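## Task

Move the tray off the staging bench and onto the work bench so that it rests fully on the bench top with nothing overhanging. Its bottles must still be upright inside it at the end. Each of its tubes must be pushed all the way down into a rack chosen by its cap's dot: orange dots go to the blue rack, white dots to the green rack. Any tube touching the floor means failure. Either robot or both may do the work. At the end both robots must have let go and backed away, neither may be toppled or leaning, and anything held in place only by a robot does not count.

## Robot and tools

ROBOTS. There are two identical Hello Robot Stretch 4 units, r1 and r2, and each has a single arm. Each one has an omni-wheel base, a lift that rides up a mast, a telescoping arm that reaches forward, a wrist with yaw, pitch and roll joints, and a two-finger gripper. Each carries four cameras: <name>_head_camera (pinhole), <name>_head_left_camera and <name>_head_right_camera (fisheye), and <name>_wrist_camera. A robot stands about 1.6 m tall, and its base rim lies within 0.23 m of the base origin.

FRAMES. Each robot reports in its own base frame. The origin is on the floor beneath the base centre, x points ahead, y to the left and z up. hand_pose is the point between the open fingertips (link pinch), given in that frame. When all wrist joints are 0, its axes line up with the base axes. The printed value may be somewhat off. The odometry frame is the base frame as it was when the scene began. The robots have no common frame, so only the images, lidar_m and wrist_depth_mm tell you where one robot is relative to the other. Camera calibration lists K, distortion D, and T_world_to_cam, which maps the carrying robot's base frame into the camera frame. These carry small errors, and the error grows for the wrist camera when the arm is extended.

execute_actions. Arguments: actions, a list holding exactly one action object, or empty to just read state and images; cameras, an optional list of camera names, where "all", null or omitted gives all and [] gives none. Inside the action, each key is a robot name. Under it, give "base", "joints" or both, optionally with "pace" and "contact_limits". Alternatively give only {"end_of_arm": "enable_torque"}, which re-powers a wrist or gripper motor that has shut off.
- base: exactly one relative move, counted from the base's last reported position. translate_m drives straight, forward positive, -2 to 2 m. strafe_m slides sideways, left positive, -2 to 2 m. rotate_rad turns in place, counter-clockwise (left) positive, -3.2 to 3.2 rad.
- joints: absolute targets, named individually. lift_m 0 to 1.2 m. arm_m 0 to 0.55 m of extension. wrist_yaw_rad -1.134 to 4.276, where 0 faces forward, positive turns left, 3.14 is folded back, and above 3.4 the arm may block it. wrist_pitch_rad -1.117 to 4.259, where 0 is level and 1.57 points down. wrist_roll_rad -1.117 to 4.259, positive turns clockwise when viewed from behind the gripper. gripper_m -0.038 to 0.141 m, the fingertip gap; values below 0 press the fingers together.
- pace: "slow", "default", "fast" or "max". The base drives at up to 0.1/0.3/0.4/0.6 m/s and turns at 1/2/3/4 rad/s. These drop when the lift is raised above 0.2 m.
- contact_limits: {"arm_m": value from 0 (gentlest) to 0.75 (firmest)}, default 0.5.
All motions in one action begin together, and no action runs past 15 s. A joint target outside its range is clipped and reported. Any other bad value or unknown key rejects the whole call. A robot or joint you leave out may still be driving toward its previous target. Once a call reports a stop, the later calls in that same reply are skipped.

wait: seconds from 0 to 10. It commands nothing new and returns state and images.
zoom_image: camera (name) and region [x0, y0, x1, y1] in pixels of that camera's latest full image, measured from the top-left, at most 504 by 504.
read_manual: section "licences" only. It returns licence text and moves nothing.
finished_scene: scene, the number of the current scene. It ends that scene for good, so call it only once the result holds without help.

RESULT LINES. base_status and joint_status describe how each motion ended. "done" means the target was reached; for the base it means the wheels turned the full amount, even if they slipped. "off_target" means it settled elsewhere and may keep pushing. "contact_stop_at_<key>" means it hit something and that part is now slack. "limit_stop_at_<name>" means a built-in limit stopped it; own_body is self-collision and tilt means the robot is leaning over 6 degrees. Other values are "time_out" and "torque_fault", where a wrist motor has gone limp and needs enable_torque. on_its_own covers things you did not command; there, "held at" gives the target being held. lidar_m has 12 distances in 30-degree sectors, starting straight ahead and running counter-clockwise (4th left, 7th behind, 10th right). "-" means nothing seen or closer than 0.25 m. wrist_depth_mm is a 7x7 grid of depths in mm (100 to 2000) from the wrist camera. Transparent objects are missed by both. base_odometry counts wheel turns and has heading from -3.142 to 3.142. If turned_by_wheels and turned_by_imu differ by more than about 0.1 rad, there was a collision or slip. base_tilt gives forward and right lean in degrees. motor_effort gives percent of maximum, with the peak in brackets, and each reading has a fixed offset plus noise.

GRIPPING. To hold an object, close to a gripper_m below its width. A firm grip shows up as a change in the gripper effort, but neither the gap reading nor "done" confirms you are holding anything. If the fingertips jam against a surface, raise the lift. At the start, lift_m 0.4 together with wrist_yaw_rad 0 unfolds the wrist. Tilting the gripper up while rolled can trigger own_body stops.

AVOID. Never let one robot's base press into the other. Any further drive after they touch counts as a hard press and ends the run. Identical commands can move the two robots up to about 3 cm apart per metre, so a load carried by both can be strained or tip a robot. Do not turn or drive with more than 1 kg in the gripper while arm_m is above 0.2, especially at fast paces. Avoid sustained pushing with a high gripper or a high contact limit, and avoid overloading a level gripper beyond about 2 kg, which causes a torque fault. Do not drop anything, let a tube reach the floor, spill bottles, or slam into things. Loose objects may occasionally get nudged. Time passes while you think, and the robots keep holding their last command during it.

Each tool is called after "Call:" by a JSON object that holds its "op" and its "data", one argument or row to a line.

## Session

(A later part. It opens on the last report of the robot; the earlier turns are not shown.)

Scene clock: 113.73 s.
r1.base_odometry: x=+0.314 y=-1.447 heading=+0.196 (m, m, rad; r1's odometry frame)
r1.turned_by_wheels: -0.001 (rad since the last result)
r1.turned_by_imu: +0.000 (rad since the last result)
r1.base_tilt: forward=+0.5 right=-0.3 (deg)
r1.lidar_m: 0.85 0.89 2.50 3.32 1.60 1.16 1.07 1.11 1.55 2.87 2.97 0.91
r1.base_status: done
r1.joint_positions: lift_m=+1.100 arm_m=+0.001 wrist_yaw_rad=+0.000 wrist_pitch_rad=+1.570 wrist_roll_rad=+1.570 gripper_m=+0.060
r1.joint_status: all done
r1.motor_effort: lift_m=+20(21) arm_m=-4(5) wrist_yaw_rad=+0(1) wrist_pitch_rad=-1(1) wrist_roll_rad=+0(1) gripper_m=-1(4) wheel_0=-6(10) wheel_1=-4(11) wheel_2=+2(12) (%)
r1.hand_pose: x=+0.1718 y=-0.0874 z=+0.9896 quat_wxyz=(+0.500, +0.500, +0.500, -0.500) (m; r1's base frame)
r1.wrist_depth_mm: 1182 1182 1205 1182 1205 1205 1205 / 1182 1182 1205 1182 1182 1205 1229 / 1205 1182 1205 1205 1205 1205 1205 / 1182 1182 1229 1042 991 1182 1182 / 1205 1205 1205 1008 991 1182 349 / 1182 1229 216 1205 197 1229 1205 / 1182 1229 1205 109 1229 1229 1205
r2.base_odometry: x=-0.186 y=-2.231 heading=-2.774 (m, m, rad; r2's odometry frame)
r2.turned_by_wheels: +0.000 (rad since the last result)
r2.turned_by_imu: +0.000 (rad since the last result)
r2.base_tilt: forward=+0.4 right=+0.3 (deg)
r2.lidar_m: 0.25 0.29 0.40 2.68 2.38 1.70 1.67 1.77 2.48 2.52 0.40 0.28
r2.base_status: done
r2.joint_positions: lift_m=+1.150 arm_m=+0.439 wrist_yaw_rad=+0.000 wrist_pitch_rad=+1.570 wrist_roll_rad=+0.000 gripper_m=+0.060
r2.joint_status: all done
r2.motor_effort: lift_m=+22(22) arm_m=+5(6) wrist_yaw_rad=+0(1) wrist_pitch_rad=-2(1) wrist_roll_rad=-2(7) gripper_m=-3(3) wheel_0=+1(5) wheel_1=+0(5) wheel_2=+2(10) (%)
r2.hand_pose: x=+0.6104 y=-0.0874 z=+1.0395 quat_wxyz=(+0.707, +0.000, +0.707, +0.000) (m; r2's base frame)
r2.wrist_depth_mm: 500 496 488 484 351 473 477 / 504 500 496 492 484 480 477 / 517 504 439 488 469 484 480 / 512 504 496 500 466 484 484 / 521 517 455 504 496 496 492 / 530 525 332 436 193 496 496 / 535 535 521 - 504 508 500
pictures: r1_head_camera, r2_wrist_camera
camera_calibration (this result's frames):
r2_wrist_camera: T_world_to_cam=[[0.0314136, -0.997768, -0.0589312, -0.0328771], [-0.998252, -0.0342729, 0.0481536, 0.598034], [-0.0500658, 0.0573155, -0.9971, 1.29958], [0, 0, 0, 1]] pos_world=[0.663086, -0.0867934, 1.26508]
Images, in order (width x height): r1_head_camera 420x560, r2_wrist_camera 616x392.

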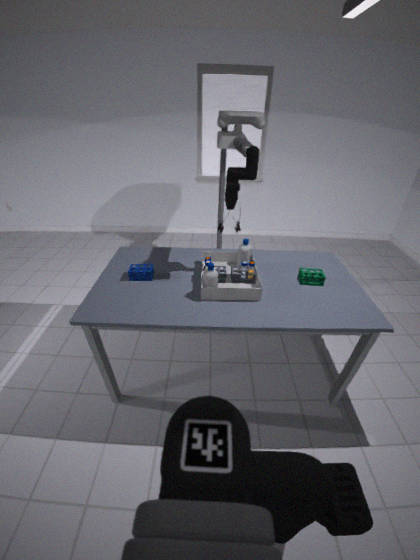

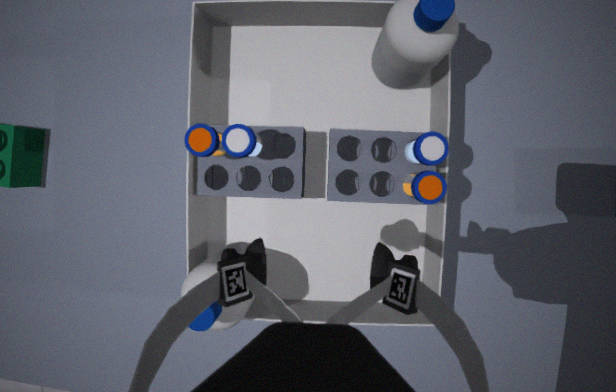

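Call:
{"op": "execute_actions", "data": {
  "actions": [
    {"r2":{"base":{"strafe_m":-0.113},"joints":{"arm_m":0.484,"lift_m":1.05}}}
  ],
  "cameras": ["r2_wrist_camera"]
}}

Scene clock: 120.63 s.
r1.base_odometry: x=+0.314 y=-1.447 heading=+0.196 (m, m, rad; r1's odometry frame)
r1.turned_by_wheels: +0.000 (rad since the last result)
r1.turned_by_imu: +0.002 (rad since the last result)
r1.base_tilt: forward=+0.5 right=-0.3 (deg)
r1.lidar_m: 0.84 0.91 2.50 3.31 1.59 1.13 1.09 1.14 1.50 2.87 2.97 0.90
r1.base_status: not commanded
r1.joint_positions: lift_m=+1.100 arm_m=+0.001 wrist_yaw_rad=+0.000 wrist_pitch_rad=+1.570 wrist_roll_rad=+1.570 gripper_m=+0.060
r1.joint_status: not commanded
r1.motor_effort: lift_m=+20(20) arm_m=-4(4) wrist_yaw_rad=+0(0) wrist_pitch_rad=+0(1) wrist_roll_rad=-1(1) gripper_m=-1(3) wheel_0=-6(6) wheel_1=-4(4) wheel_2=+2(2) (%)
r1.hand_pose: x=+0.1718 y=-0.0874 z=+0.9896 quat_wxyz=(+0.500, +0.500, +0.500, -0.500) (m; r1's base frame)
r1.wrist_depth_mm: 1205 1182 1182 1205 1182 1182 1205 / 1160 1182 1182 1205 1205 1182 1160 / 1205 1160 1205 1205 1205 1229 1229 / 1182 1229 1205 1060 991 1205 1255 / 1205 1205 1205 1008 991 1205 347 / 1205 1182 215 1205 198 1205 1205 / 1229 1205 1205 108 1229 1205 1229
r2.base_odometry: x=-0.227 y=-2.126 heading=-2.774 (m, m, rad; r2's odometry frame)
r2.turned_by_wheels: +0.000 (rad since the last result)
r2.turned_by_imu: -0.001 (rad since the last result)
r2.base_tilt: forward=+0.4 right=+0.3 (deg)
r2.lidar_m: 0.25 0.27 0.41 2.78 2.36 1.70 1.67 1.74 2.46 2.40 0.39 0.29
r2.base_status: done
r2.joint_positions: lift_m=+1.050 arm_m=+0.483 wrist_yaw_rad=+0.000 wrist_pitch_rad=+1.570 wrist_roll_rad=+0.000 gripper_m=+0.060
r2.joint_status: all done
r2.motor_effort: lift_m=+18(18) arm_m=+4(4) wrist_yaw_rad=-1(2) wrist_pitch_rad=-2(2) wrist_roll_rad=-1(2) gripper_m=-3(5) wheel_0=+1(10) wheel_1=+2(7) wheel_2=+0(2) (%)
r2.hand_pose: x=+0.6543 y=-0.0874 z=+0.9399 quat_wxyz=(+0.707, +0.000, +0.707, +0.000) (m; r2's base frame)
r2.wrist_depth_mm: 364 389 387 248 384 379 377 / 364 397 394 334 387 382 382 / 349 402 397 392 389 387 384 / 293 345 359 342 394 392 387 / 375 413 362 370 397 394 394 / 397 382 413 402 193 404 399 / 279 327 415 - 407 399 399
pictures: r2_wrist_camera
camera_calibration (this result's frames):
r2_wrist_camera: T_world_to_cam=[[0.031453, -0.997766, -0.0589352, -0.0401504], [-0.998244, -0.0343201, 0.048284, 0.646564], [-0.0501988, 0.057313, -0.997093, 1.20252], [0, 0, 0, 1]] pos_world=[0.707057, -0.0867909, 1.16544]
Images, in order (width x height): r2_wrist_camera 616x392.

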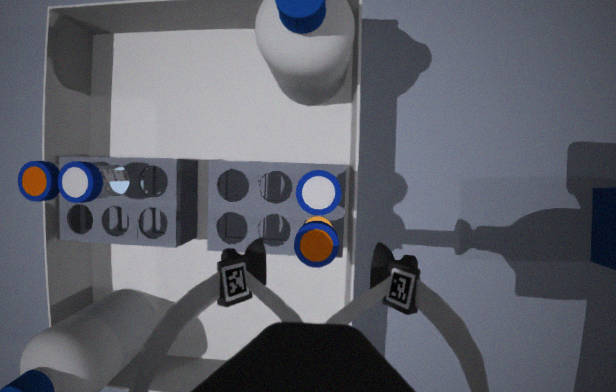

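Call:
{"op": "execute_actions", "data": {
  "actions": [
    {"r2":{"joints":{"arm_m":0.486,"lift_m":1.0},"pace":"slow"}}
  ],
  "cameras": []
}}

Call:
{"op": "execute_actions", "data": {
  "actions": [
    {"r2":{"joints":{"gripper_m":0.008}}}
  ],
  "cameras": ["r2_wrist_camera"]
}}

Call:
{"op": "execute_actions", "data": {
  "actions": [
    {"r2":{"joints":{"lift_m":1.09},"pace":"slow"}}
  ],
  "cameras": []
}}

Call:
{"op": "execute_actions", "data": {
  "actions": [
    {"r2":{"base":{"strafe_m":-0.27},"joints":{"arm_m":0.45}}}
  ],
  "cameras": ["r2_wrist_camera"]
}}

Scene clock: 129.67 s.
r1.base_odometry: x=+0.314 y=-1.447 heading=+0.196 (m, m, rad; r1's odometry frame)
r1.turned_by_wheels: +0.000 (rad since the last result)
r1.turned_by_imu: +0.002 (rad since the last result)
r1.base_tilt: forward=+0.6 right=-0.3 (deg)
r1.lidar_m: 0.85 0.92 2.50 3.29 1.63 1.15 1.08 1.14 1.52 2.88 2.95 0.90
r1.base_status: not commanded
r1.joint_positions: lift_m=+1.100 arm_m=+0.001 wrist_yaw_rad=+0.000 wrist_pitch_rad=+1.570 wrist_roll_rad=+1.570 gripper_m=+0.060
r1.joint_status: not commanded
r1.motor_effort: lift_m=+20(20) arm_m=-5(4) wrist_yaw_rad=+2(0) wrist_pitch_rad=-1(1) wrist_roll_rad=+1(1) gripper_m=-1(2) wheel_0=-6(6) wheel_1=-4(4) wheel_2=+2(2) (%)
r1.hand_pose: x=+0.1718 y=-0.0874 z=+0.9896 quat_wxyz=(+0.500, +0.500, +0.500, -0.500) (m; r1's base frame)
r1.wrist_depth_mm: 1182 1182 1182 1182 1182 1205 1160 / 1182 1205 1182 1182 1205 1205 1229 / 1182 1182 1205 1182 1229 1182 1205 / 1182 1182 1205 1042 991 1229 1182 / 1205 1205 1205 976 991 1205 347 / 1182 1182 216 1229 197 1205 1229 / 1205 1205 1229 108 1229 1229 1205
r2.base_odometry: x=-0.227 y=-2.126 heading=-2.774 (m, m, rad; r2's odometry frame)
r2.turned_by_wheels: +0.000 (rad since the last result)
r2.turned_by_imu: -0.001 (rad since the last result)
r2.base_tilt: forward=+0.3 right=+0.3 (deg)
r2.lidar_m: 0.25 0.29 0.42 2.80 2.36 1.69 1.67 1.77 2.46 2.40 0.40 0.28
r2.base_status: not commanded
r2.joint_positions: lift_m=+1.000 arm_m=+0.485 wrist_yaw_rad=+0.000 wrist_pitch_rad=+1.570 wrist_roll_rad=+0.000 gripper_m=+0.060
r2.joint_status: all done
r2.motor_effort: lift_m=+17(17) arm_m=+5(5) wrist_yaw_rad=-1(1) wrist_pitch_rad=-2(2) wrist_roll_rad=-1(1) gripper_m=-2(2) wheel_0=+1(1) wheel_1=+2(2) wheel_2=+0(0) (%)
r2.hand_pose: x=+0.6563 y=-0.0874 z=+0.8899 quat_wxyz=(+0.707, +0.000, +0.707, +0.000) (m; r2's base frame)
r2.wrist_depth_mm: 343 343 340 204 336 330 329 / 343 347 345 325 340 334 332 / 330 351 347 345 342 338 334 / 259 301 293 286 347 343 340 / 322 330 294 290 349 345 343 / 334 362 357 349 193 349 347 / 273 325 364 - 357 351 351
pictures: none
No camera images: the call's "cameras" was empty. Leave "cameras" out to get every camera's image.

Scene clock: 131.00 s.
r1.base_odometry: x=+0.314 y=-1.447 heading=+0.196 (m, m, rad; r1's odometry frame)
r1.turned_by_wheels: +0.000 (rad since the last result)
r1.turned_by_imu: +0.000 (rad since the last result)
r1.base_tilt: forward=+0.6 right=-0.2 (deg)
r1.lidar_m: 0.85 0.90 2.47 3.32 1.63 1.15 1.09 1.12 1.52 2.86 2.96 0.89
r1.base_status: not commanded
r1.joint_positions: lift_m=+1.100 arm_m=+0.001 wrist_yaw_rad=+0.000 wrist_pitch_rad=+1.570 wrist_roll_rad=+1.570 gripper_m=+0.060
r1.joint_status: not commanded
r1.motor_effort: lift_m=+20(20) arm_m=-4(4) wrist_yaw_rad=-1(0) wrist_pitch_rad=-1(1) wrist_roll_rad=+0(0) gripper_m=-4(2) wheel_0=-5(6) wheel_1=-4(4) wheel_2=+2(2) (%)
r1.hand_pose: x=+0.1718 y=-0.0874 z=+0.9896 quat_wxyz=(+0.500, +0.500, +0.500, -0.500) (m; r1's base frame)
r1.wrist_depth_mm: 1182 1182 1182 1205 1182 1205 1205 / 1205 1182 1205 1182 1205 1182 1205 / 1160 1182 1182 1205 1182 1205 1182 / 1182 1182 1182 1060 991 1205 1205 / 1229 1229 1182 1008 1008 1205 349 / 1205 1205 216 1205 197 1205 1205 / 1229 1229 1229 108 1229 1229 1255
r2.base_odometry: x=-0.227 y=-2.126 heading=-2.774 (m, m, rad; r2's odometry frame)
r2.turned_by_wheels: +0.000 (rad since the last result)
r2.turned_by_imu: +0.000 (rad since the last result)
r2.base_tilt: forward=+0.4 right=+0.3 (deg)
r2.lidar_m: 0.27 0.28 0.39 2.80 2.36 1.71 1.66 1.75 2.49 2.39 0.41 0.30
r2.base_status: not commanded
r2.joint_positions: lift_m=+1.000 arm_m=+0.485 wrist_yaw_rad=+0.000 wrist_pitch_rad=+1.570 wrist_roll_rad=+0.000 gripper_m=+0.008
r2.joint_status: all done
r2.motor_effort: lift_m=+17(17) arm_m=+5(5) wrist_yaw_rad=-1(1) wrist_pitch_rad=-2(2) wrist_roll_rad=-2(1) gripper_m=-16(15) wheel_0=+1(1) wheel_1=+2(2) wheel_2=+0(0) (%)
r2.hand_pose: x=+0.6563 y=-0.0874 z=+0.8899 quat_wxyz=(+0.707, +0.000, +0.707, +0.000) (m; r2's base frame)
r2.wrist_depth_mm: 343 345 340 205 336 332 332 / 345 349 345 325 336 338 332 / 332 351 345 342 340 340 338 / 259 301 293 286 345 342 338 / 322 332 296 223 349 347 343 / 336 362 190 355 189 349 347 / 274 314 362 - 357 351 349
pictures: r2_wrist_camera
camera_calibration (this result's frames):
r2_wrist_camera: T_world_to_cam=[[0.0314529, -0.997766, -0.0589352, -0.0431588], [-0.998244, -0.0343199, 0.048284, 0.650949], [-0.0501988, 0.057313, -0.997093, 1.15278], [0, 0, 0, 1]] pos_world=[0.709032, -0.0867909, 1.11545]
Images, in order (width x height): r2_wrist_camera 616x392.

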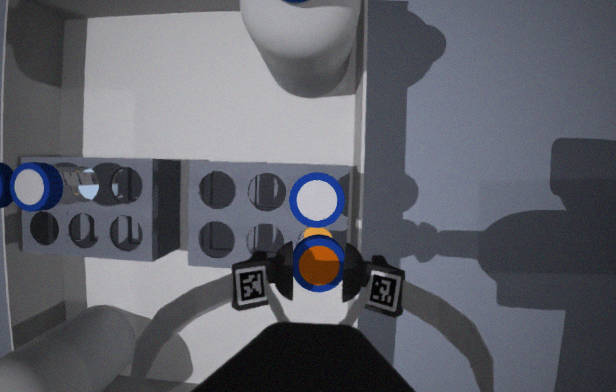

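Scene clock: 132.63 s.
r1.base_odometry: x=+0.314 y=-1.447 heading=+0.196 (m, m, rad; r1's odometry frame)
r1.turned_by_wheels: +0.000 (rad since the last result)
r1.turned_by_imu: +0.001 (rad since the last result)
r1.base_tilt: forward=+0.5 right=-0.3 (deg)
r1.lidar_m: 0.86 0.91 2.50 3.31 1.62 1.15 1.08 1.12 1.54 2.85 2.97 0.89
r1.base_status: not commanded
r1.joint_positions: lift_m=+1.100 arm_m=+0.001 wrist_yaw_rad=+0.000 wrist_pitch_rad=+1.570 wrist_roll_rad=+1.570 gripper_m=+0.060
r1.joint_status: not commanded
r1.motor_effort: lift_m=+20(20) arm_m=-5(4) wrist_yaw_rad=+1(1) wrist_pitch_rad=-1(1) wrist_roll_rad=+0(0) gripper_m=-4(4) wheel_0=-6(6) wheel_1=-4(4) wheel_2=+2(2) (%)
r1.hand_pose: x=+0.1718 y=-0.0874 z=+0.9896 quat_wxyz=(+0.500, +0.500, +0.500, -0.500) (m; r1's base frame)
r1.wrist_depth_mm: 1182 1160 1205 1182 1182 1205 1205 / 1182 1205 1182 1182 1182 1182 1205 / 1182 1205 1182 1205 1205 1205 1205 / 1160 1182 1182 1042 991 1205 1205 / 1205 1205 1205 991 1008 1229 347 / 1205 1205 215 1205 197 1205 1205 / 1205 1205 1205 108 1229 1255 1229
r2.base_odometry: x=-0.227 y=-2.126 heading=-2.774 (m, m, rad; r2's odometry frame)
r2.turned_by_wheels: +0.000 (rad since the last result)
r2.turned_by_imu: +0.000 (rad since the last result)
r2.base_tilt: forward=+0.3 right=+0.3 (deg)
r2.lidar_m: 0.26 0.30 0.41 2.81 2.38 1.71 1.64 1.76 2.45 2.38 0.41 0.28
r2.base_status: not commanded
r2.joint_positions: lift_m=+1.090 arm_m=+0.485 wrist_yaw_rad=+0.000 wrist_pitch_rad=+1.570 wrist_roll_rad=+0.000 gripper_m=+0.008
r2.joint_status: all done
r2.motor_effort: lift_m=+23(21) arm_m=+5(5) wrist_yaw_rad=+1(1) wrist_pitch_rad=-2(2) wrist_roll_rad=-1(1) gripper_m=-16(17) wheel_0=+1(1) wheel_1=+2(2) wheel_2=+0(0) (%)
r2.hand_pose: x=+0.6563 y=-0.0874 z=+0.9795 quat_wxyz=(+0.707, +0.000, +0.707, +0.000) (m; r2's base frame)
r2.wrist_depth_mm: 439 418 418 285 427 418 415 / 445 436 433 325 427 421 415 / 449 445 439 436 433 421 424 / 452 387 394 379 436 430 427 / 459 449 442 224 436 433 430 / 466 379 190 445 188 442 436 / 312 320 430 - 445 442 439
pictures: none
No camera images: the call's "cameras" was empty. Leave "cameras" out to get every camera's image.

Scene clock: 134.87 s.
r1.base_odometry: x=+0.314 y=-1.447 heading=+0.196 (m, m, rad; r1's odometry frame)
r1.turned_by_wheels: +0.000 (rad since the last result)
r1.turned_by_imu: +0.001 (rad since the last result)
r1.base_tilt: forward=+0.5 right=-0.4 (deg)
r1.lidar_m: 0.86 0.87 2.48 3.32 1.61 1.15 1.08 1.12 1.50 2.87 2.96 0.92
r1.base_status: not commanded
r1.joint_positions: lift_m=+1.100 arm_m=+0.001 wrist_yaw_rad=+0.000 wrist_pitch_rad=+1.570 wrist_roll_rad=+1.570 gripper_m=+0.060
r1.joint_status: not commanded
r1.motor_effort: lift_m=+20(20) arm_m=-5(4) wrist_yaw_rad=+1(0) wrist_pitch_rad=-1(1) wrist_roll_rad=+0(1) gripper_m=-3(2) wheel_0=-6(6) wheel_1=-4(4) wheel_2=+2(2) (%)
r1.hand_pose: x=+0.1718 y=-0.0874 z=+0.9896 quat_wxyz=(+0.500, +0.500, +0.500, -0.500) (m; r1's base frame)
r1.wrist_depth_mm: 1182 1182 1205 1205 1182 1160 1182 / 1182 1160 1205 1205 1182 1182 1205 / 1182 1182 1205 1205 1205 1205 1205 / 1205 1205 1205 1060 991 1205 1205 / 1205 1205 1182 1008 991 1205 349 / 1205 1205 216 1205 198 1229 1229 / 1205 1205 1205 108 1205 1229 1205
r2.base_odometry: x=-0.324 y=-1.874 heading=-2.774 (m, m, rad; r2's odometry frame)
r2.turned_by_wheels: +0.000 (rad since the last result)
r2.turned_by_imu: -0.001 (rad since the last result)
r2.base_tilt: forward=+0.4 right=+0.3 (deg)
r2.lidar_m: 0.25 0.29 0.40 3.08 2.36 1.69 1.67 1.79 2.46 2.13 0.37 0.29
r2.base_status: done
r2.joint_positions: lift_m=+1.090 arm_m=+0.451 wrist_yaw_rad=+0.000 wrist_pitch_rad=+1.570 wrist_roll_rad=+0.000 gripper_m=+0.008
r2.joint_status: all done
r2.motor_effort: lift_m=+23(23) arm_m=-5(4) wrist_yaw_rad=+0(1) wrist_pitch_rad=-2(2) wrist_roll_rad=-2(2) gripper_m=-18(16) wheel_0=+1(7) wheel_1=+2(7) wheel_2=+0(2) (%)
r2.hand_pose: x=+0.6220 y=-0.0874 z=+0.9795 quat_wxyz=(+0.707, +0.000, +0.707, +0.000) (m; r2's base frame)
r2.wrist_depth_mm: 327 424 430 433 424 415 418 / 445 436 439 430 427 424 421 / 389 445 442 436 430 424 421 / 449 449 442 439 402 421 427 / 455 449 449 224 436 433 427 / 455 449 191 445 189 439 430 / 473 466 462 - 445 439 439
pictures: r2_wrist_camera
camera_calibration (this result's frames):
r2_wrist_camera: T_world_to_cam=[[0.0314603, -0.997766, -0.0589356, -0.0368036], [-0.998243, -0.0343282, 0.0482972, 0.612377], [-0.0502125, 0.0573126, -0.997093, 1.24041], [0, 0, 0, 1]] pos_world=[0.674743, -0.0867905, 1.20505]
Images, in order (width x height): r2_wrist_camera 616x392.

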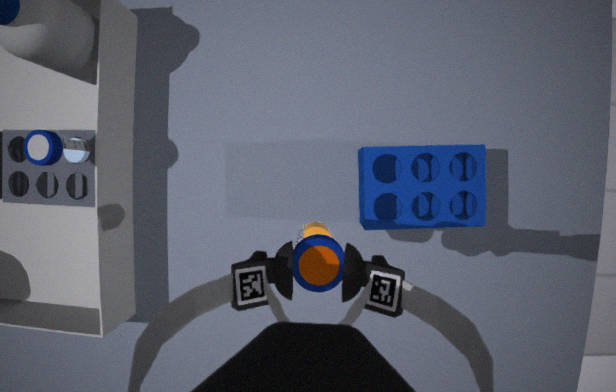

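Call:
{"op": "execute_actions", "data": {
  "actions": [
    {"r2":{"base":{"strafe_m":-0.155},"joints":{"arm_m":0.471}}}
  ],
  "cameras": ["r2_wrist_camera"]
}}

Scene clock: 142.60 s.
r1.base_odometry: x=+0.314 y=-1.447 heading=+0.196 (m, m, rad; r1's odometry frame)
r1.turned_by_wheels: +0.000 (rad since the last result)
r1.turned_by_imu: +0.002 (rad since the last result)
r1.base_tilt: forward=+0.5 right=-0.3 (deg)
r1.lidar_m: 0.85 0.89 2.48 3.34 1.61 1.16 1.08 1.14 1.53 2.86 2.97 0.90
r1.base_status: not commanded
r1.joint_positions: lift_m=+1.100 arm_m=+0.001 wrist_yaw_rad=+0.000 wrist_pitch_rad=+1.570 wrist_roll_rad=+1.570 gripper_m=+0.060
r1.joint_status: not commanded
r1.motor_effort: lift_m=+20(20) arm_m=-5(5) wrist_yaw_rad=+1(0) wrist_pitch_rad=-1(1) wrist_roll_rad=+1(1) gripper_m=-2(3) wheel_0=-6(6) wheel_1=-4(4) wheel_2=+2(2) (%)
r1.hand_pose: x=+0.1718 y=-0.0874 z=+0.9896 quat_wxyz=(+0.500, +0.500, +0.500, -0.500) (m; r1's base frame)
r1.wrist_depth_mm: 1182 1205 1182 1205 1205 1182 1205 / 1182 1182 1182 1182 1205 1182 1182 / 1182 1205 1160 1205 1182 1205 1205 / 1205 1205 1205 1060 976 1182 1205 / 1182 1182 1182 991 991 1182 349 / 1182 1205 216 1205 197 1205 1229 / 1229 1205 1229 108 1229 1205 1229
r2.base_odometry: x=-0.380 y=-1.729 heading=-2.774 (m, m, rad; r2's odometry frame)
r2.turned_by_wheels: +0.000 (rad since the last result)
r2.turned_by_imu: -0.001 (rad since the last result)
r2.base_tilt: forward=+0.4 right=+0.3 (deg)
r2.lidar_m: 0.26 0.28 0.40 1.22 2.41 1.73 1.67 1.77 2.49 1.98 2.04 0.29
r2.base_status: done
r2.joint_positions: lift_m=+1.090 arm_m=+0.470 wrist_yaw_rad=+0.000 wrist_pitch_rad=+1.570 wrist_roll_rad=+0.000 gripper_m=+0.008
r2.joint_status: all done
r2.motor_effort: lift_m=+22(23) arm_m=+5(5) wrist_yaw_rad=+0(0) wrist_pitch_rad=-2(2) wrist_roll_rad=-1(1) gripper_m=-17(18) wheel_0=-1(10) wheel_1=+1(12) wheel_2=+0(1) (%)
r2.hand_pose: x=+0.6413 y=-0.0874 z=+0.9795 quat_wxyz=(+0.707, +0.000, +0.707, +0.000) (m; r2's base frame)
r2.wrist_depth_mm: 442 439 436 430 424 421 1138 / 449 439 436 433 427 430 1160 / 449 449 436 436 427 433 1182 / 459 452 436 430 439 436 1160 / 459 452 449 224 439 436 1182 / 466 459 190 449 188 1229 1205 / 469 459 459 - 442 820 1229
pictures: r2_wrist_camera
camera_calibration (this result's frames):
r2_wrist_camera: T_world_to_cam=[[0.0314358, -0.997767, -0.0589366, -0.037394], [-0.998242, -0.0343054, 0.0483267, 0.631608], [-0.0502406, 0.0573138, -0.997091, 1.24139], [0, 0, 0, 1]] pos_world=[0.694042, -0.0867917, 1.20505]
Images, in order (width x height): r2_wrist_camera 616x392.

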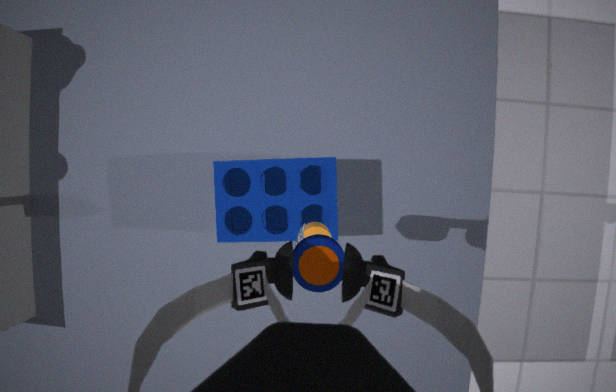

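Call:
{"op": "execute_actions", "data": {
  "actions": [
    {"r2":{"joints":{"arm_m":0.479},"pace":"slow"}}
  ],
  "cameras": []
}}

Call:
{"op": "execute_actions", "data": {
  "actions": [
    {"r2":{"joints":{"lift_m":1.0},"pace":"slow"}}
  ],
  "cameras": ["r2_wrist_camera"]
}}

Scene clock: 149.77 s.
r1.base_odometry: x=+0.314 y=-1.447 heading=+0.196 (m, m, rad; r1's odometry frame)
r1.turned_by_wheels: +0.000 (rad since the last result)
r1.turned_by_imu: +0.001 (rad since the last result)
r1.base_tilt: forward=+0.5 right=-0.3 (deg)
r1.lidar_m: 0.82 0.90 2.46 3.29 1.63 1.15 1.09 1.10 1.54 2.87 2.97 0.90
r1.base_status: not commanded
r1.joint_positions: lift_m=+1.100 arm_m=+0.001 wrist_yaw_rad=+0.000 wrist_pitch_rad=+1.570 wrist_roll_rad=+1.570 gripper_m=+0.060
r1.joint_status: not commanded
r1.motor_effort: lift_m=+20(20) arm_m=-4(5) wrist_yaw_rad=+0(0) wrist_pitch_rad=-1(1) wrist_roll_rad=+0(1) gripper_m=-1(3) wheel_0=-6(6) wheel_1=-4(4) wheel_2=+2(2) (%)
r1.hand_pose: x=+0.1718 y=-0.0874 z=+0.9896 quat_wxyz=(+0.500, +0.500, +0.500, -0.500) (m; r1's base frame)
r1.wrist_depth_mm: 1182 1182 1182 1205 1205 1205 1182 / 1205 1205 1182 1182 1182 1182 1205 / 1182 1182 1182 1182 1205 1205 1182 / 1182 1205 1229 1042 991 1182 1205 / 1205 1205 1205 991 991 1229 347 / 1205 1205 215 1205 198 1205 1205 / 1205 1205 1205 109 1182 1229 1205
r2.base_odometry: x=-0.380 y=-1.729 heading=-2.774 (m, m, rad; r2's odometry frame)
r2.turned_by_wheels: +0.000 (rad since the last result)
r2.turned_by_imu: -0.001 (rad since the last result)
r2.base_tilt: forward=+0.4 right=+0.3 (deg)
r2.lidar_m: 0.26 0.28 0.41 1.19 2.39 1.70 1.69 1.78 2.49 1.99 2.03 0.26
r2.base_status: not commanded
r2.joint_positions: lift_m=+1.090 arm_m=+0.478 wrist_yaw_rad=+0.000 wrist_pitch_rad=+1.570 wrist_roll_rad=+0.000 gripper_m=+0.008
r2.joint_status: all done
r2.motor_effort: lift_m=+22(22) arm_m=+5(4) wrist_yaw_rad=+0(0) wrist_pitch_rad=-2(2) wrist_roll_rad=-1(2) gripper_m=-16(18) wheel_0=-2(2) wheel_1=+1(1) wheel_2=+0(0) (%)
r2.hand_pose: x=+0.6493 y=-0.0874 z=+0.9795 quat_wxyz=(+0.707, +0.000, +0.707, +0.000) (m; r2's base frame)
r2.wrist_depth_mm: 445 436 433 427 427 421 1138 / 445 439 436 430 424 421 1160 / 449 449 439 433 430 430 1138 / 455 449 442 384 436 433 1160 / 462 455 449 224 436 436 1205 / 462 462 190 449 188 1205 1205 / 473 466 455 - 449 820 1255
pictures: none
No camera images: the call's "cameras" was empty. Leave "cameras" out to get every camera's image.

Scene clock: 151.40 s.
r1.base_odometry: x=+0.314 y=-1.447 heading=+0.196 (m, m, rad; r1's odometry frame)
r1.turned_by_wheels: +0.000 (rad since the last result)
r1.turned_by_imu: +0.001 (rad since the last result)
r1.base_tilt: forward=+0.6 right=-0.2 (deg)
r1.lidar_m: 0.86 0.91 2.48 3.33 1.62 1.14 1.08 1.12 1.52 2.86 2.98 0.89
r1.base_status: not commanded
r1.joint_positions: lift_m=+1.100 arm_m=+0.001 wrist_yaw_rad=+0.000 wrist_pitch_rad=+1.570 wrist_roll_rad=+1.570 gripper_m=+0.060
r1.joint_status: not commanded
r1.motor_effort: lift_m=+20(20) arm_m=-4(5) wrist_yaw_rad=+1(0) wrist_pitch_rad=-1(1) wrist_roll_rad=+0(0) gripper_m=-2(4) wheel_0=-6(6) wheel_1=-4(4) wheel_2=+2(2) (%)
r1.hand_pose: x=+0.1718 y=-0.0874 z=+0.9896 quat_wxyz=(+0.500, +0.500, +0.500, -0.500) (m; r1's base frame)
r1.wrist_depth_mm: 1182 1205 1205 1229 1182 1182 1182 / 1205 1182 1205 1160 1182 1182 1205 / 1229 1205 1229 1182 1205 1229 1182 / 1205 1182 1182 1060 976 1229 1229 / 1229 1182 1205 1008 991 1205 349 / 1205 1205 216 1205 198 1229 1229 / 1182 1205 1182 108 1229 1229 1229
r2.base_odometry: x=-0.380 y=-1.729 heading=-2.774 (m, m, rad; r2's odometry frame)
r2.turned_by_wheels: +0.000 (rad since the last result)
r2.turned_by_imu: +0.000 (rad since the last result)
r2.base_tilt: forward=+0.4 right=+0.3 (deg)
r2.lidar_m: 0.26 0.29 0.38 1.23 2.36 1.71 1.68 1.78 2.47 1.96 2.04 0.27
r2.base_status: not commanded
r2.joint_positions: lift_m=+1.000 arm_m=+0.478 wrist_yaw_rad=+0.000 wrist_pitch_rad=+1.570 wrist_roll_rad=+0.000 gripper_m=+0.008
r2.joint_status: all done
r2.motor_effort: lift_m=+17(20) arm_m=+5(5) wrist_yaw_rad=+0(2) wrist_pitch_rad=-2(2) wrist_roll_rad=-1(1) gripper_m=-16(17) wheel_0=-2(2) wheel_1=+1(1) wheel_2=+0(0) (%)
r2.hand_pose: x=+0.6493 y=-0.0874 z=+0.8899 quat_wxyz=(+0.707, +0.000, +0.707, +0.000) (m; r2's base frame)
r2.wrist_depth_mm: 349 347 343 342 336 332 1042 / 353 351 345 343 340 336 1042 / 359 353 351 349 343 342 1060 / 362 355 296 293 349 342 1078 / 364 362 325 224 349 347 1078 / 370 364 190 353 188 349 1118 / 373 370 366 - 357 349 1138
pictures: r2_wrist_camera
camera_calibration (this result's frames):
r2_wrist_camera: T_world_to_cam=[[0.0314361, -0.997767, -0.0589366, -0.0429255], [-0.998242, -0.0343057, 0.0483267, 0.643913], [-0.0502406, 0.0573138, -0.997091, 1.15246], [0, 0, 0, 1]] pos_world=[0.702031, -0.0867917, 1.11546]
Images, in order (width x height): r2_wrist_camera 616x392.

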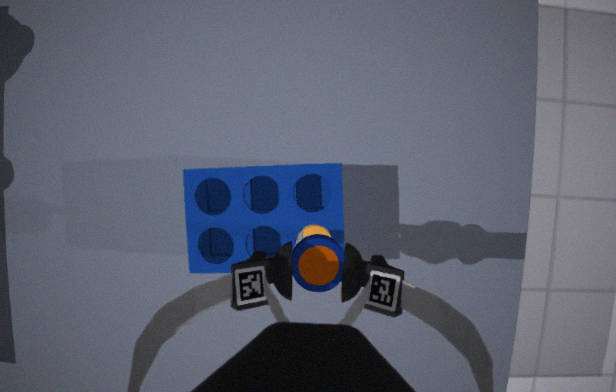

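Call:
{"op": "execute_actions", "data": {
  "actions": [
    {"r2":{"joints":{"gripper_m":0.06}}}
  ],
  "cameras": []
}}

Call:
{"op": "execute_actions", "data": {
  "actions": [
    {"r2":{"joints":{"lift_m":1.06}}}
  ],
  "cameras": []
}}

Call:
{"op": "execute_actions", "data": {
  "actions": [
    {"r2":{"base":{"strafe_m":0.425},"joints":{"arm_m":0.527}}}
  ],
  "cameras": ["r2_wrist_camera"]
}}

Scene clock: 159.27 s.
r1.base_odometry: x=+0.314 y=-1.447 heading=+0.196 (m, m, rad; r1's odometry frame)
r1.turned_by_wheels: +0.000 (rad since the last result)
r1.turned_by_imu: +0.002 (rad since the last result)
r1.base_tilt: forward=+0.5 right=-0.2 (deg)
r1.lidar_m: 0.85 0.90 2.50 3.30 1.62 1.16 1.07 1.11 1.51 2.85 2.98 0.90
r1.base_status: not commanded
r1.joint_positions: lift_m=+1.100 arm_m=+0.001 wrist_yaw_rad=+0.000 wrist_pitch_rad=+1.570 wrist_roll_rad=+1.570 gripper_m=+0.060
r1.joint_status: not commanded
r1.motor_effort: lift_m=+20(20) arm_m=-5(5) wrist_yaw_rad=+0(1) wrist_pitch_rad=-1(1) wrist_roll_rad=+1(1) gripper_m=-1(5) wheel_0=-6(6) wheel_1=-4(4) wheel_2=+2(2) (%)
r1.hand_pose: x=+0.1718 y=-0.0874 z=+0.9896 quat_wxyz=(+0.500, +0.500, +0.500, -0.500) (m; r1's base frame)
r1.wrist_depth_mm: 1205 1205 1182 1205 1182 1182 1205 / 1182 1182 1182 1182 1205 1182 1205 / 1205 1182 1182 1182 1182 1205 1182 / 1182 1182 1205 1042 1008 1205 1229 / 1205 1205 1205 1008 991 1205 349 / 1229 1205 215 1205 197 1229 1205 / 1182 1229 1182 108 1182 1205 1229
r2.base_odometry: x=-0.380 y=-1.729 heading=-2.774 (m, m, rad; r2's odometry frame)
r2.turned_by_wheels: +0.000 (rad since the last result)
r2.turned_by_imu: -0.001 (rad since the last result)
r2.base_tilt: forward=+0.4 right=+0.3 (deg)
r2.lidar_m: 0.26 0.29 0.39 1.23 2.40 1.72 1.68 1.75 2.47 1.96 2.02 0.28
r2.base_status: not commanded
r2.joint_positions: lift_m=+1.000 arm_m=+0.478 wrist_yaw_rad=+0.000 wrist_pitch_rad=+1.570 wrist_roll_rad=+0.000 gripper_m=+0.060
r2.joint_status: all done
r2.motor_effort: lift_m=+18(17) arm_m=+5(5) wrist_yaw_rad=+1(1) wrist_pitch_rad=-2(2) wrist_roll_rad=-1(2) gripper_m=-3(19) wheel_0=-2(2) wheel_1=+1(1) wheel_2=+0(0) (%)
r2.hand_pose: x=+0.6493 y=-0.0874 z=+0.8899 quat_wxyz=(+0.707, +0.000, +0.707, +0.000) (m; r2's base frame)
r2.wrist_depth_mm: 353 347 347 340 336 332 1042 / 355 349 347 343 340 336 1025 / 359 355 349 347 343 340 1060 / 364 359 294 293 343 345 1078 / 368 362 296 291 347 345 1118 / 368 366 359 353 193 347 1098 / 373 370 368 - 355 353 1078
pictures: none
No camera images: the call's "cameras" was empty. Leave "cameras" out to get every camera's image.

Scene clock: 160.43 s.
r1.base_odometry: x=+0.314 y=-1.447 heading=+0.196 (m, m, rad; r1's odometry frame)
r1.turned_by_wheels: +0.000 (rad since the last result)
r1.turned_by_imu: +0.000 (rad since the last result)
r1.base_tilt: forward=+0.7 right=-0.2 (deg)
r1.lidar_m: 0.85 0.90 2.48 3.32 1.61 1.15 1.08 1.11 1.52 2.86 2.97 0.90
r1.base_status: not commanded
r1.joint_positions: lift_m=+1.100 arm_m=+0.001 wrist_yaw_rad=+0.000 wrist_pitch_rad=+1.570 wrist_roll_rad=+1.570 gripper_m=+0.060
r1.joint_status: not commanded
r1.motor_effort: lift_m=+20(20) arm_m=-4(5) wrist_yaw_rad=+1(1) wrist_pitch_rad=-1(1) wrist_roll_rad=+0(1) gripper_m=-2(2) wheel_0=-6(6) wheel_1=-4(4) wheel_2=+2(2) (%)
r1.hand_pose: x=+0.1718 y=-0.0874 z=+0.9896 quat_wxyz=(+0.500, +0.500, +0.500, -0.500) (m; r1's base frame)
r1.wrist_depth_mm: 1160 1182 1182 1182 1205 1205 1182 / 1182 1182 1182 1160 1182 1229 1205 / 1182 1205 1182 1205 1205 1182 1205 / 1205 1205 1182 1060 991 1229 1229 / 1182 1205 1205 991 976 1205 347 / 1205 1205 215 1182 198 1255 1205 / 1205 1205 1205 108 1205 1205 1205
r2.base_odometry: x=-0.380 y=-1.729 heading=-2.774 (m, m, rad; r2's odometry frame)
r2.turned_by_wheels: +0.000 (rad since the last result)
r2.turned_by_imu: +0.000 (rad since the last result)
r2.base_tilt: forward=+0.4 right=+0.3 (deg)
r2.lidar_m: 0.26 0.28 0.39 1.20 2.35 1.73 1.68 1.79 2.47 1.98 2.05 0.29
r2.base_status: not commanded
r2.joint_positions: lift_m=+1.060 arm_m=+0.478 wrist_yaw_rad=+0.000 wrist_pitch_rad=+1.570 wrist_roll_rad=+0.000 gripper_m=+0.060
r2.joint_status: all done
r2.motor_effort: lift_m=+22(24) arm_m=+5(5) wrist_yaw_rad=+0(3) wrist_pitch_rad=-2(2) wrist_roll_rad=-1(1) gripper_m=-3(4) wheel_0=-2(2) wheel_1=+1(1) wheel_2=+0(0) (%)
r2.hand_pose: x=+0.6493 y=-0.0874 z=+0.9496 quat_wxyz=(+0.707, +0.000, +0.707, +0.000) (m; r2's base frame)
r2.wrist_depth_mm: 410 407 402 399 397 392 1118 / 418 410 407 404 399 394 1138 / 421 413 410 407 399 392 1138 / 424 421 384 351 407 399 1138 / 430 424 410 410 410 407 1118 / 433 430 418 415 193 407 1182 / 436 436 427 - 418 418 1160
pictures: none
No camera images: the call's "cameras" was empty. Leave "cameras" out to get every camera's image.

Scene clock: 163.17 s.
r1.base_odometry: x=+0.314 y=-1.447 heading=+0.196 (m, m, rad; r1's odometry frame)
r1.turned_by_wheels: +0.000 (rad since the last result)
r1.turned_by_imu: +0.001 (rad since the last result)
r1.base_tilt: forward=+0.6 right=-0.3 (deg)
r1.lidar_m: 0.85 0.90 2.50 3.34 1.61 1.14 1.08 1.12 1.53 2.87 2.97 0.90
r1.base_status: not commanded
r1.joint_positions: lift_m=+1.100 arm_m=+0.001 wrist_yaw_rad=+0.000 wrist_pitch_rad=+1.570 wrist_roll_rad=+1.570 gripper_m=+0.060
r1.joint_status: not commanded
r1.motor_effort: lift_m=+20(20) arm_m=-4(4) wrist_yaw_rad=+0(1) wrist_pitch_rad=-1(1) wrist_roll_rad=+0(0) gripper_m=-5(3) wheel_0=-6(6) wheel_1=-4(4) wheel_2=+2(2) (%)
r1.hand_pose: x=+0.1718 y=-0.0874 z=+0.9896 quat_wxyz=(+0.500, +0.500, +0.500, -0.500) (m; r1's base frame)
r1.wrist_depth_mm: 1205 1182 1205 1182 1205 1182 1229 / 1160 1182 1182 1205 1205 1182 1205 / 1205 1182 1205 1182 1182 1205 1160 / 1205 1182 1205 1060 1008 1229 1205 / 1205 1205 1205 1008 1008 1205 349 / 1205 1205 215 1205 198 1205 1205 / 1205 1205 1182 108 1229 1205 1229
r2.base_odometry: x=-0.227 y=-2.126 heading=-2.774 (m, m, rad; r2's odometry frame)
r2.turned_by_wheels: +0.000 (rad since the last result)
r2.turned_by_imu: +0.001 (rad since the last result)
r2.base_tilt: forward=+0.4 right=+0.3 (deg)
r2.lidar_m: 0.26 0.29 0.40 2.78 2.35 1.69 1.66 1.77 2.49 2.41 0.43 0.28
r2.base_status: done
r2.joint_positions: lift_m=+1.060 arm_m=+0.526 wrist_yaw_rad=+0.000 wrist_pitch_rad=+1.570 wrist_roll_rad=+0.000 gripper_m=+0.060
r2.joint_status: all done
r2.motor_effort: lift_m=+22(22) arm_m=+5(5) wrist_yaw_rad=+2(0) wrist_pitch_rad=-2(2) wrist_roll_rad=-1(1) gripper_m=-3(4) wheel_0=+0(10) wheel_1=+0(8) wheel_2=+0(1) (%)
r2.hand_pose: x=+0.6973 y=-0.0874 z=+0.9496 quat_wxyz=(+0.707, +0.000, +0.707, +0.000) (m; r2's base frame)
r2.wrist_depth_mm: 410 410 404 402 394 392 387 / 382 410 402 259 397 392 389 / 387 413 407 404 402 399 397 / 370 413 410 404 407 399 399 / 353 357 364 351 410 407 402 / 397 424 421 353 193 407 407 / 413 351 424 - 415 413 407
pictures: r2_wrist_camera
camera_calibration (this result's frames):
r2_wrist_camera: T_world_to_cam=[[0.0314362, -0.997767, -0.058937, -0.0409209], [-0.998242, -0.0343067, 0.0483417, 0.688947], [-0.0502557, 0.0573137, -0.997091, 1.21433], [0, 0, 0, 1]] pos_world=[0.750048, -0.0867916, 1.17508]
Images, in order (width x height): r2_wrist_camera 616x392.

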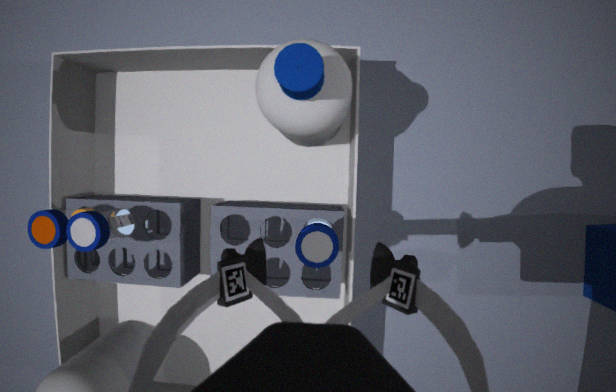

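Call:
{"op": "execute_actions", "data": {
  "actions": [
    {"r2":{"joints":{"lift_m":1.0},"pace":"slow"}}
  ],
  "cameras": []
}}

Call:
{"op": "execute_actions", "data": {
  "actions": [
    {"r2":{"joints":{"gripper_m":0.008}}}
  ],
  "cameras": []
}}

Call:
{"op": "execute_actions", "data": {
  "actions": [
    {"r2":{"joints":{"lift_m":1.17},"pace":"slow"}}
  ],
  "cameras": []
}}

Call:
{"op": "execute_actions", "data": {
  "actions": [
    {"r2":{"base":{"strafe_m":0.5},"joints":{"arm_m":0.47}}}
  ],
  "cameras": []
}}

Call:
{"op": "execute_actions", "data": {
  "actions": [
    {"r2":{"joints":{"lift_m":1.09}}}
  ],
  "cameras": ["r2_wrist_camera"]
}}

Scene clock: 182.10 s.
r1.base_odometry: x=+0.314 y=-1.447 heading=+0.196 (m, m, rad; r1's odometry frame)
r1.turned_by_wheels: +0.000 (rad since the last result)
r1.turned_by_imu: +0.002 (rad since the last result)
r1.base_tilt: forward=+0.5 right=-0.2 (deg)
r1.lidar_m: 0.84 0.89 2.47 3.32 1.62 1.15 1.07 1.12 1.51 2.86 2.96 0.90
r1.base_status: not commanded
r1.joint_positions: lift_m=+1.100 arm_m=+0.001 wrist_yaw_rad=+0.000 wrist_pitch_rad=+1.570 wrist_roll_rad=+1.570 gripper_m=+0.060
r1.joint_status: not commanded
r1.motor_effort: lift_m=+20(20) arm_m=-4(4) wrist_yaw_rad=-1(0) wrist_pitch_rad=-1(1) wrist_roll_rad=+0(0) gripper_m=-5(3) wheel_0=-6(6) wheel_1=-4(4) wheel_2=+2(2) (%)
r1.hand_pose: x=+0.1718 y=-0.0874 z=+0.9896 quat_wxyz=(+0.500, +0.500, +0.500, -0.500) (m; r1's base frame)
r1.wrist_depth_mm: 1205 1182 1205 1182 1205 1205 1182 / 1205 1205 1205 1205 1182 1205 1229 / 1205 1182 1205 1205 1229 1182 1205 / 1205 1205 1205 1042 991 1205 1182 / 1205 1182 1182 991 976 1229 345 / 1205 1229 216 1205 196 1205 1205 / 1205 1205 1205 109 1229 1205 1229
r2.base_odometry: x=-0.227 y=-2.126 heading=-2.774 (m, m, rad; r2's odometry frame)
r2.turned_by_wheels: +0.000 (rad since the last result)
r2.turned_by_imu: -0.001 (rad since the last result)
r2.base_tilt: forward=+0.4 right=+0.3 (deg)
r2.lidar_m: 0.28 0.30 0.41 2.79 2.37 1.70 1.65 1.74 2.47 2.37 0.41 0.30
r2.base_status: not commanded
r2.joint_positions: lift_m=+1.000 arm_m=+0.526 wrist_yaw_rad=+0.000 wrist_pitch_rad=+1.570 wrist_roll_rad=+0.000 gripper_m=+0.060
r2.joint_status: all done
r2.motor_effort: lift_m=+18(19) arm_m=+5(4) wrist_yaw_rad=+1(1) wrist_pitch_rad=-2(3) wrist_roll_rad=-2(2) gripper_m=-3(4) wheel_0=+0(0) wheel_1=+0(0) wheel_2=+0(0) (%)
r2.hand_pose: x=+0.6973 y=-0.0874 z=+0.8899 quat_wxyz=(+0.707, +0.000, +0.707, +0.000) (m; r2's base frame)
r2.wrist_depth_mm: 296 317 304 165 334 332 329 / 345 347 343 202 338 336 332 / 351 349 349 343 342 338 334 / 327 353 351 347 345 343 338 / 259 301 294 289 347 345 343 / 334 362 296 229 193 349 347 / 343 351 359 - 351 353 349
pictures: none
No camera images: the call's "cameras" was empty. Leave "cameras" out to get every camera's image.

Scene clock: 183.43 s.
r1.base_odometry: x=+0.314 y=-1.447 heading=+0.196 (m, m, rad; r1's odometry frame)
r1.turned_by_wheels: +0.000 (rad since the last result)
r1.turned_by_imu: +0.000 (rad since the last result)
r1.base_tilt: forward=+0.6 right=-0.2 (deg)
r1.lidar_m: 0.86 0.90 2.49 3.31 1.63 1.15 1.09 1.14 1.52 2.86 2.95 0.92
r1.base_status: not commanded
r1.joint_positions: lift_m=+1.100 arm_m=+0.001 wrist_yaw_rad=+0.000 wrist_pitch_rad=+1.570 wrist_roll_rad=+1.570 gripper_m=+0.060
r1.joint_status: not commanded
r1.motor_effort: lift_m=+20(20) arm_m=-4(5) wrist_yaw_rad=+1(0) wrist_pitch_rad=-1(1) wrist_roll_rad=+0(0) gripper_m=-2(3) wheel_0=-6(6) wheel_1=-4(4) wheel_2=+2(2) (%)
r1.hand_pose: x=+0.1718 y=-0.0874 z=+0.9896 quat_wxyz=(+0.500, +0.500, +0.500, -0.500) (m; r1's base frame)
r1.wrist_depth_mm: 1182 1160 1182 1205 1205 1229 1205 / 1182 1205 1205 1205 1182 1182 1182 / 1205 1182 1182 1182 1205 1205 1205 / 1205 1182 1182 1042 991 1229 1229 / 1205 1182 1182 1008 1008 1205 349 / 1205 1182 215 1205 198 1205 1229 / 1182 1205 1205 108 1205 1229 1229
r2.base_odometry: x=-0.227 y=-2.126 heading=-2.774 (m, m, rad; r2's odometry frame)
r2.turned_by_wheels: +0.000 (rad since the last result)
r2.turned_by_imu: +0.000 (rad since the last result)
r2.base_tilt: forward=+0.4 right=+0.3 (deg)
r2.lidar_m: 0.28 0.30 0.41 2.79 2.35 1.71 1.67 1.77 2.48 2.40 0.40 0.29
r2.base_status: not commanded
r2.joint_positions: lift_m=+1.000 arm_m=+0.526 wrist_yaw_rad=+0.000 wrist_pitch_rad=+1.570 wrist_roll_rad=+0.000 gripper_m=+0.008
r2.joint_status: all done
r2.motor_effort: lift_m=+17(18) arm_m=+5(5) wrist_yaw_rad=-1(0) wrist_pitch_rad=-2(2) wrist_roll_rad=-1(2) gripper_m=-18(19) wheel_0=+0(0) wheel_1=+0(0) wheel_2=+0(0) (%)
r2.hand_pose: x=+0.6973 y=-0.0874 z=+0.8899 quat_wxyz=(+0.707, +0.000, +0.707, +0.000) (m; r2's base frame)
r2.wrist_depth_mm: 297 315 304 165 338 332 330 / 345 347 345 202 338 334 334 / 349 349 345 343 342 338 338 / 329 353 349 345 345 343 338 / 260 304 294 224 347 347 340 / 334 332 191 291 188 347 347 / 347 347 362 - 353 353 349
pictures: none
No camera images: the call's "cameras" was empty. Leave "cameras" out to get every camera's image.

Scene clock: 185.60 s.
r1.base_odometry: x=+0.314 y=-1.447 heading=+0.196 (m, m, rad; r1's odometry frame)
r1.turned_by_wheels: +0.000 (rad since the last result)
r1.turned_by_imu: +0.001 (rad since the last result)
r1.base_tilt: forward=+0.6 right=-0.3 (deg)
r1.lidar_m: 0.84 0.86 2.49 3.32 1.60 1.13 1.09 1.12 1.51 2.87 2.98 0.89
r1.base_status: not commanded
r1.joint_positions: lift_m=+1.100 arm_m=+0.001 wrist_yaw_rad=+0.000 wrist_pitch_rad=+1.570 wrist_roll_rad=+1.570 gripper_m=+0.060
r1.joint_status: not commanded
r1.motor_effort: lift_m=+20(20) arm_m=-5(5) wrist_yaw_rad=+0(0) wrist_pitch_rad=-1(1) wrist_roll_rad=+1(1) gripper_m=-1(3) wheel_0=-6(6) wheel_1=-4(4) wheel_2=+2(2) (%)
r1.hand_pose: x=+0.1718 y=-0.0874 z=+0.9896 quat_wxyz=(+0.500, +0.500, +0.500, -0.500) (m; r1's base frame)
r1.wrist_depth_mm: 1182 1205 1160 1205 1160 1205 1205 / 1160 1160 1205 1182 1182 1205 1205 / 1160 1205 1182 1205 1205 1205 1205 / 1205 1182 1205 1060 991 1205 1205 / 1182 1229 1205 1008 1008 1229 347 / 1205 1205 216 1205 198 1229 1205 / 1205 1205 1182 108 1205 1229 1205
r2.base_odometry: x=-0.227 y=-2.126 heading=-2.774 (m, m, rad; r2's odometry frame)
r2.turned_by_wheels: +0.000 (rad since the last result)
r2.turned_by_imu: +0.000 (rad since the last result)
r2.base_tilt: forward=+0.4 right=+0.3 (deg)
r2.lidar_m: 0.27 0.28 0.41 2.80 2.36 1.71 1.66 1.72 2.49 2.41 0.43 0.30
r2.base_status: not commanded
r2.joint_positions: lift_m=+1.170 arm_m=+0.526 wrist_yaw_rad=+0.000 wrist_pitch_rad=+1.570 wrist_roll_rad=+0.000 gripper_m=+0.008
r2.joint_status: all done
r2.motor_effort: lift_m=+23(27) arm_m=+5(4) wrist_yaw_rad=+0(0) wrist_pitch_rad=-2(2) wrist_roll_rad=-1(1) gripper_m=-17(17) wheel_0=+0(0) wheel_1=+0(0) wheel_2=+0(0) (%)
r2.hand_pose: x=+0.6973 y=-0.0874 z=+1.0595 quat_wxyz=(+0.707, +0.000, +0.707, +0.000) (m; r2's base frame)
r2.wrist_depth_mm: 525 521 508 512 500 492 488 / 525 521 517 508 504 504 496 / 535 525 521 488 508 504 496 / 535 473 521 517 512 508 500 / 544 525 496 224 512 521 484 / 544 512 191 525 189 517 512 / 559 394 525 - 530 525 521
pictures: none
No camera images: the call's "cameras" was empty. Leave "cameras" out to get every camera's image.

Scene clock: 188.60 s.
r1.base_odometry: x=+0.314 y=-1.447 heading=+0.196 (m, m, rad; r1's odometry frame)
r1.turned_by_wheels: +0.000 (rad since the last result)
r1.turned_by_imu: +0.001 (rad since the last result)
r1.base_tilt: forward=+0.6 right=-0.2 (deg)
r1.lidar_m: 0.85 0.90 2.47 3.31 1.62 1.15 1.08 1.15 1.49 2.87 2.97 0.91
r1.base_status: not commanded
r1.joint_positions: lift_m=+1.100 arm_m=+0.001 wrist_yaw_rad=+0.000 wrist_pitch_rad=+1.570 wrist_roll_rad=+1.570 gripper_m=+0.060
r1.joint_status: not commanded
r1.motor_effort: lift_m=+20(20) arm_m=-5(5) wrist_yaw_rad=-1(1) wrist_pitch_rad=-1(1) wrist_roll_rad=+0(0) gripper_m=+0(1) wheel_0=-6(6) wheel_1=-4(4) wheel_2=+2(2) (%)
r1.hand_pose: x=+0.1718 y=-0.0874 z=+0.9896 quat_wxyz=(+0.500, +0.500, +0.500, -0.500) (m; r1's base frame)
r1.wrist_depth_mm: 1205 1205 1182 1182 1182 1182 1205 / 1182 1182 1182 1205 1205 1205 1182 / 1205 1205 1205 1182 1182 1205 1205 / 1182 1182 1229 1060 1008 1205 1205 / 1182 1205 1205 991 991 1205 349 / 1205 1182 216 1205 197 1182 1205 / 1205 1229 1205 108 1229 1229 1205
r2.base_odometry: x=-0.047 y=-2.592 heading=-2.774 (m, m, rad; r2's odometry frame)
r2.turned_by_wheels: +0.000 (rad since the last result)
r2.turned_by_imu: +0.001 (rad since the last result)
r2.base_tilt: forward=+0.4 right=+0.3 (deg)
r2.lidar_m: 0.28 0.28 0.43 2.30 2.35 1.75 1.65 1.75 2.46 1.13 0.40 0.30
r2.base_status: done
r2.joint_positions: lift_m=+1.170 arm_m=+0.471 wrist_yaw_rad=+0.000 wrist_pitch_rad=+1.570 wrist_roll_rad=+0.000 gripper_m=+0.008
r2.joint_status: all done
r2.motor_effort: lift_m=+23(23) arm_m=-5(5) wrist_yaw_rad=+1(1) wrist_pitch_rad=-2(2) wrist_roll_rad=-1(2) gripper_m=-16(19) wheel_0=+0(11) wheel_1=-2(7) wheel_2=+0(0) (%)
r2.hand_pose: x=+0.6420 y=-0.0874 z=+1.0595 quat_wxyz=(+0.707, +0.000, +0.707, +0.000) (m; r2's base frame)
r2.wrist_depth_mm: 1308 517 508 508 504 496 492 / 1308 521 517 512 504 500 492 / 1308 525 517 512 508 496 500 / 1366 535 492 517 521 496 418 / 1336 544 525 225 512 508 500 / 1336 539 190 525 189 445 389 / 1366 554 549 - 530 525 382
pictures: none
No camera images: the call's "cameras" was empty. Leave "cameras" out to get every camera's image.

Scene clock: 189.93 s.
r1.base_odometry: x=+0.314 y=-1.447 heading=+0.196 (m, m, rad; r1's odometry frame)
r1.turned_by_wheels: +0.000 (rad since the last result)
r1.turned_by_imu: +0.000 (rad since the last result)
r1.base_tilt: forward=+0.6 right=-0.1 (deg)
r1.lidar_m: 0.86 0.90 2.47 3.31 1.64 1.15 1.07 1.11 1.51 2.86 2.93 0.91
r1.base_status: not commanded
r1.joint_positions: lift_m=+1.100 arm_m=+0.001 wrist_yaw_rad=+0.000 wrist_pitch_rad=+1.570 wrist_roll_rad=+1.570 gripper_m=+0.060
r1.joint_status: not commanded
r1.motor_effort: lift_m=+20(20) arm_m=-4(5) wrist_yaw_rad=+0(1) wrist_pitch_rad=-1(1) wrist_roll_rad=+0(1) gripper_m=-2(3) wheel_0=-6(6) wheel_1=-4(4) wheel_2=+2(2) (%)
r1.hand_pose: x=+0.1718 y=-0.0874 z=+0.9896 quat_wxyz=(+0.500, +0.500, +0.500, -0.500) (m; r1's base frame)
r1.wrist_depth_mm: 1182 1205 1160 1229 1182 1182 1205 / 1182 1182 1182 1182 1182 1182 1205 / 1205 1182 1182 1205 1182 1205 1205 / 1205 1182 1205 1042 991 1182 1182 / 1205 1229 1205 991 991 1229 347 / 1205 1182 215 1205 197 1255 1205 / 1229 1205 1205 108 1205 1229 1205
r2.base_odometry: x=-0.047 y=-2.592 heading=-2.774 (m, m, rad; r2's odometry frame)
r2.turned_by_wheels: +0.000 (rad since the last result)
r2.turned_by_imu: +0.000 (rad since the last result)
r2.base_tilt: forward=+0.4 right=+0.3 (deg)
r2.lidar_m: 0.28 0.28 0.47 2.31 2.36 1.75 1.66 1.73 2.44 1.13 0.42 0.31
r2.base_status: not commanded
r2.joint_positions: lift_m=+1.090 arm_m=+0.471 wrist_yaw_rad=+0.000 wrist_pitch_rad=+1.570 wrist_roll_rad=+0.000 gripper_m=+0.008
r2.joint_status: all done
r2.motor_effort: lift_m=+18(19) arm_m=-5(5) wrist_yaw_rad=+0(1) wrist_pitch_rad=-1(2) wrist_roll_rad=-1(1) gripper_m=-18(17) wheel_0=+0(0) wheel_1=-2(2) wheel_2=+0(0) (%)
r2.hand_pose: x=+0.6420 y=-0.0874 z=+0.9799 quat_wxyz=(+0.707, +0.000, +0.707, +0.000) (m; r2's base frame)
r2.wrist_depth_mm: 439 439 433 430 427 418 368 / 445 442 436 433 427 421 370 / 452 445 436 436 433 427 370 / 462 452 387 439 433 433 368 / 462 455 445 225 439 436 382 / 462 459 190 449 189 439 373 / 466 462 459 - 449 442 351
pictures: r2_wrist_camera
camera_calibration (this result's frames):
r2_wrist_camera: T_world_to_cam=[[0.031452, -0.997766, -0.0589371, -0.0374042], [-0.998241, -0.0343226, 0.0483448, 0.632258], [-0.0502597, 0.0573129, -0.99709, 1.2418], [0, 0, 0, 1]] pos_world=[0.694735, -0.0867908, 1.20541]
Images, in order (width x height): r2_wrist_camera 616x392.

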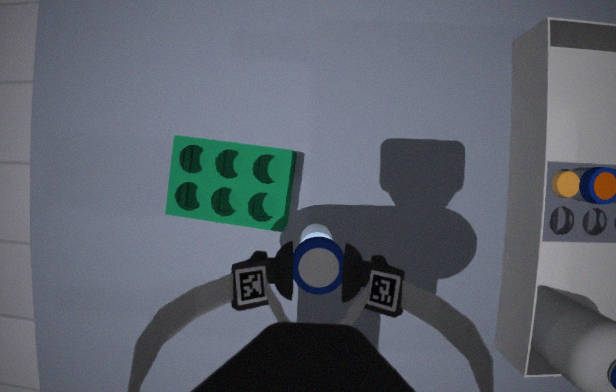

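Call:
{"op": "execute_actions", "data": {
  "actions": [
    {"r2":{"base":{"strafe_m":0.136},"joints":{"arm_m":0.508}}}
  ],
  "cameras": ["r2_wrist_camera"]
}}

Scene clock: 201.87 s.
r1.base_odometry: x=+0.314 y=-1.447 heading=+0.196 (m, m, rad; r1's odometry frame)
r1.turned_by_wheels: +0.000 (rad since the last result)
r1.turned_by_imu: +0.002 (rad since the last result)
r1.base_tilt: forward=+0.7 right=-0.3 (deg)
r1.lidar_m: 0.85 0.89 2.49 3.30 1.61 1.16 1.08 1.13 1.50 2.87 2.99 0.92
r1.base_status: not commanded
r1.joint_positions: lift_m=+1.100 arm_m=+0.001 wrist_yaw_rad=+0.000 wrist_pitch_rad=+1.570 wrist_roll_rad=+1.570 gripper_m=+0.060
r1.joint_status: not commanded
r1.motor_effort: lift_m=+20(20) arm_m=-4(4) wrist_yaw_rad=+0(1) wrist_pitch_rad=-1(1) wrist_roll_rad=+0(0) gripper_m=-3(2) wheel_0=-6(6) wheel_1=-4(4) wheel_2=+2(2) (%)
r1.hand_pose: x=+0.1718 y=-0.0874 z=+0.9896 quat_wxyz=(+0.500, +0.500, +0.500, -0.500) (m; r1's base frame)
r1.wrist_depth_mm: 1205 1182 1182 1205 1182 1205 1182 / 1205 1182 1182 1182 1182 1182 1182 / 1182 1205 1182 1205 1205 1205 1205 / 1205 1182 1205 1042 991 1182 1205 / 1205 1182 1182 1008 991 1205 347 / 1205 1229 215 1182 198 1205 1229 / 1205 1229 1205 108 1229 1229 1229
r2.base_odometry: x=+0.001 y=-2.719 heading=-2.774 (m, m, rad; r2's odometry frame)
r2.turned_by_wheels: +0.000 (rad since the last result)
r2.turned_by_imu: -0.001 (rad since the last result)
r2.base_tilt: forward=+0.3 right=+0.3 (deg)
r2.lidar_m: 0.28 0.30 2.26 2.17 2.28 1.71 1.65 1.70 2.46 1.13 0.42 0.31
r2.base_status: done
r2.joint_positions: lift_m=+1.090 arm_m=+0.507 wrist_yaw_rad=+0.000 wrist_pitch_rad=+1.570 wrist_roll_rad=+0.000 gripper_m=+0.008
r2.joint_status: all done
r2.motor_effort: lift_m=+18(18) arm_m=+5(3) wrist_yaw_rad=+0(1) wrist_pitch_rad=-2(2) wrist_roll_rad=-1(1) gripper_m=-16(17) wheel_0=+0(8) wheel_1=-2(6) wheel_2=+0(2) (%)
r2.hand_pose: x=+0.6783 y=-0.0874 z=+0.9799 quat_wxyz=(+0.707, +0.000, +0.707, +0.000) (m; r2's base frame)
r2.wrist_depth_mm: 1229 436 430 427 427 421 413 / 1205 439 439 433 430 424 421 / 1229 445 442 433 430 427 421 / 1255 452 442 436 433 433 424 / 1308 452 449 224 379 433 433 / 1281 462 190 445 188 439 436 / 1308 466 455 - 445 439 439
pictures: r2_wrist_camera
camera_calibration (this result's frames):
r2_wrist_camera: T_world_to_cam=[[0.0314317, -0.997767, -0.0589373, -0.0385322], [-0.998241, -0.0343027, 0.0483512, 0.668495], [-0.050265, 0.0573139, -0.99709, 1.24362], [0, 0, 0, 1]] pos_world=[0.731041, -0.0867918, 1.20541]
Images, in order (width x height): r2_wrist_camera 616x392.

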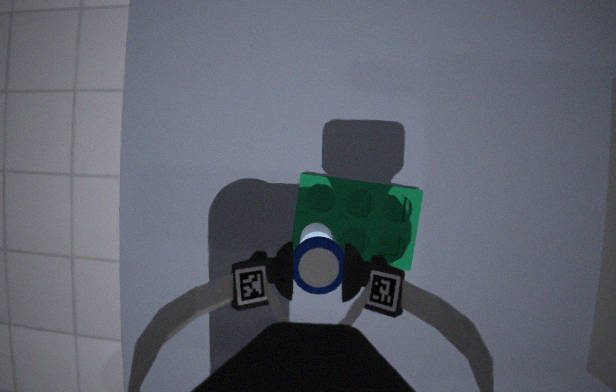

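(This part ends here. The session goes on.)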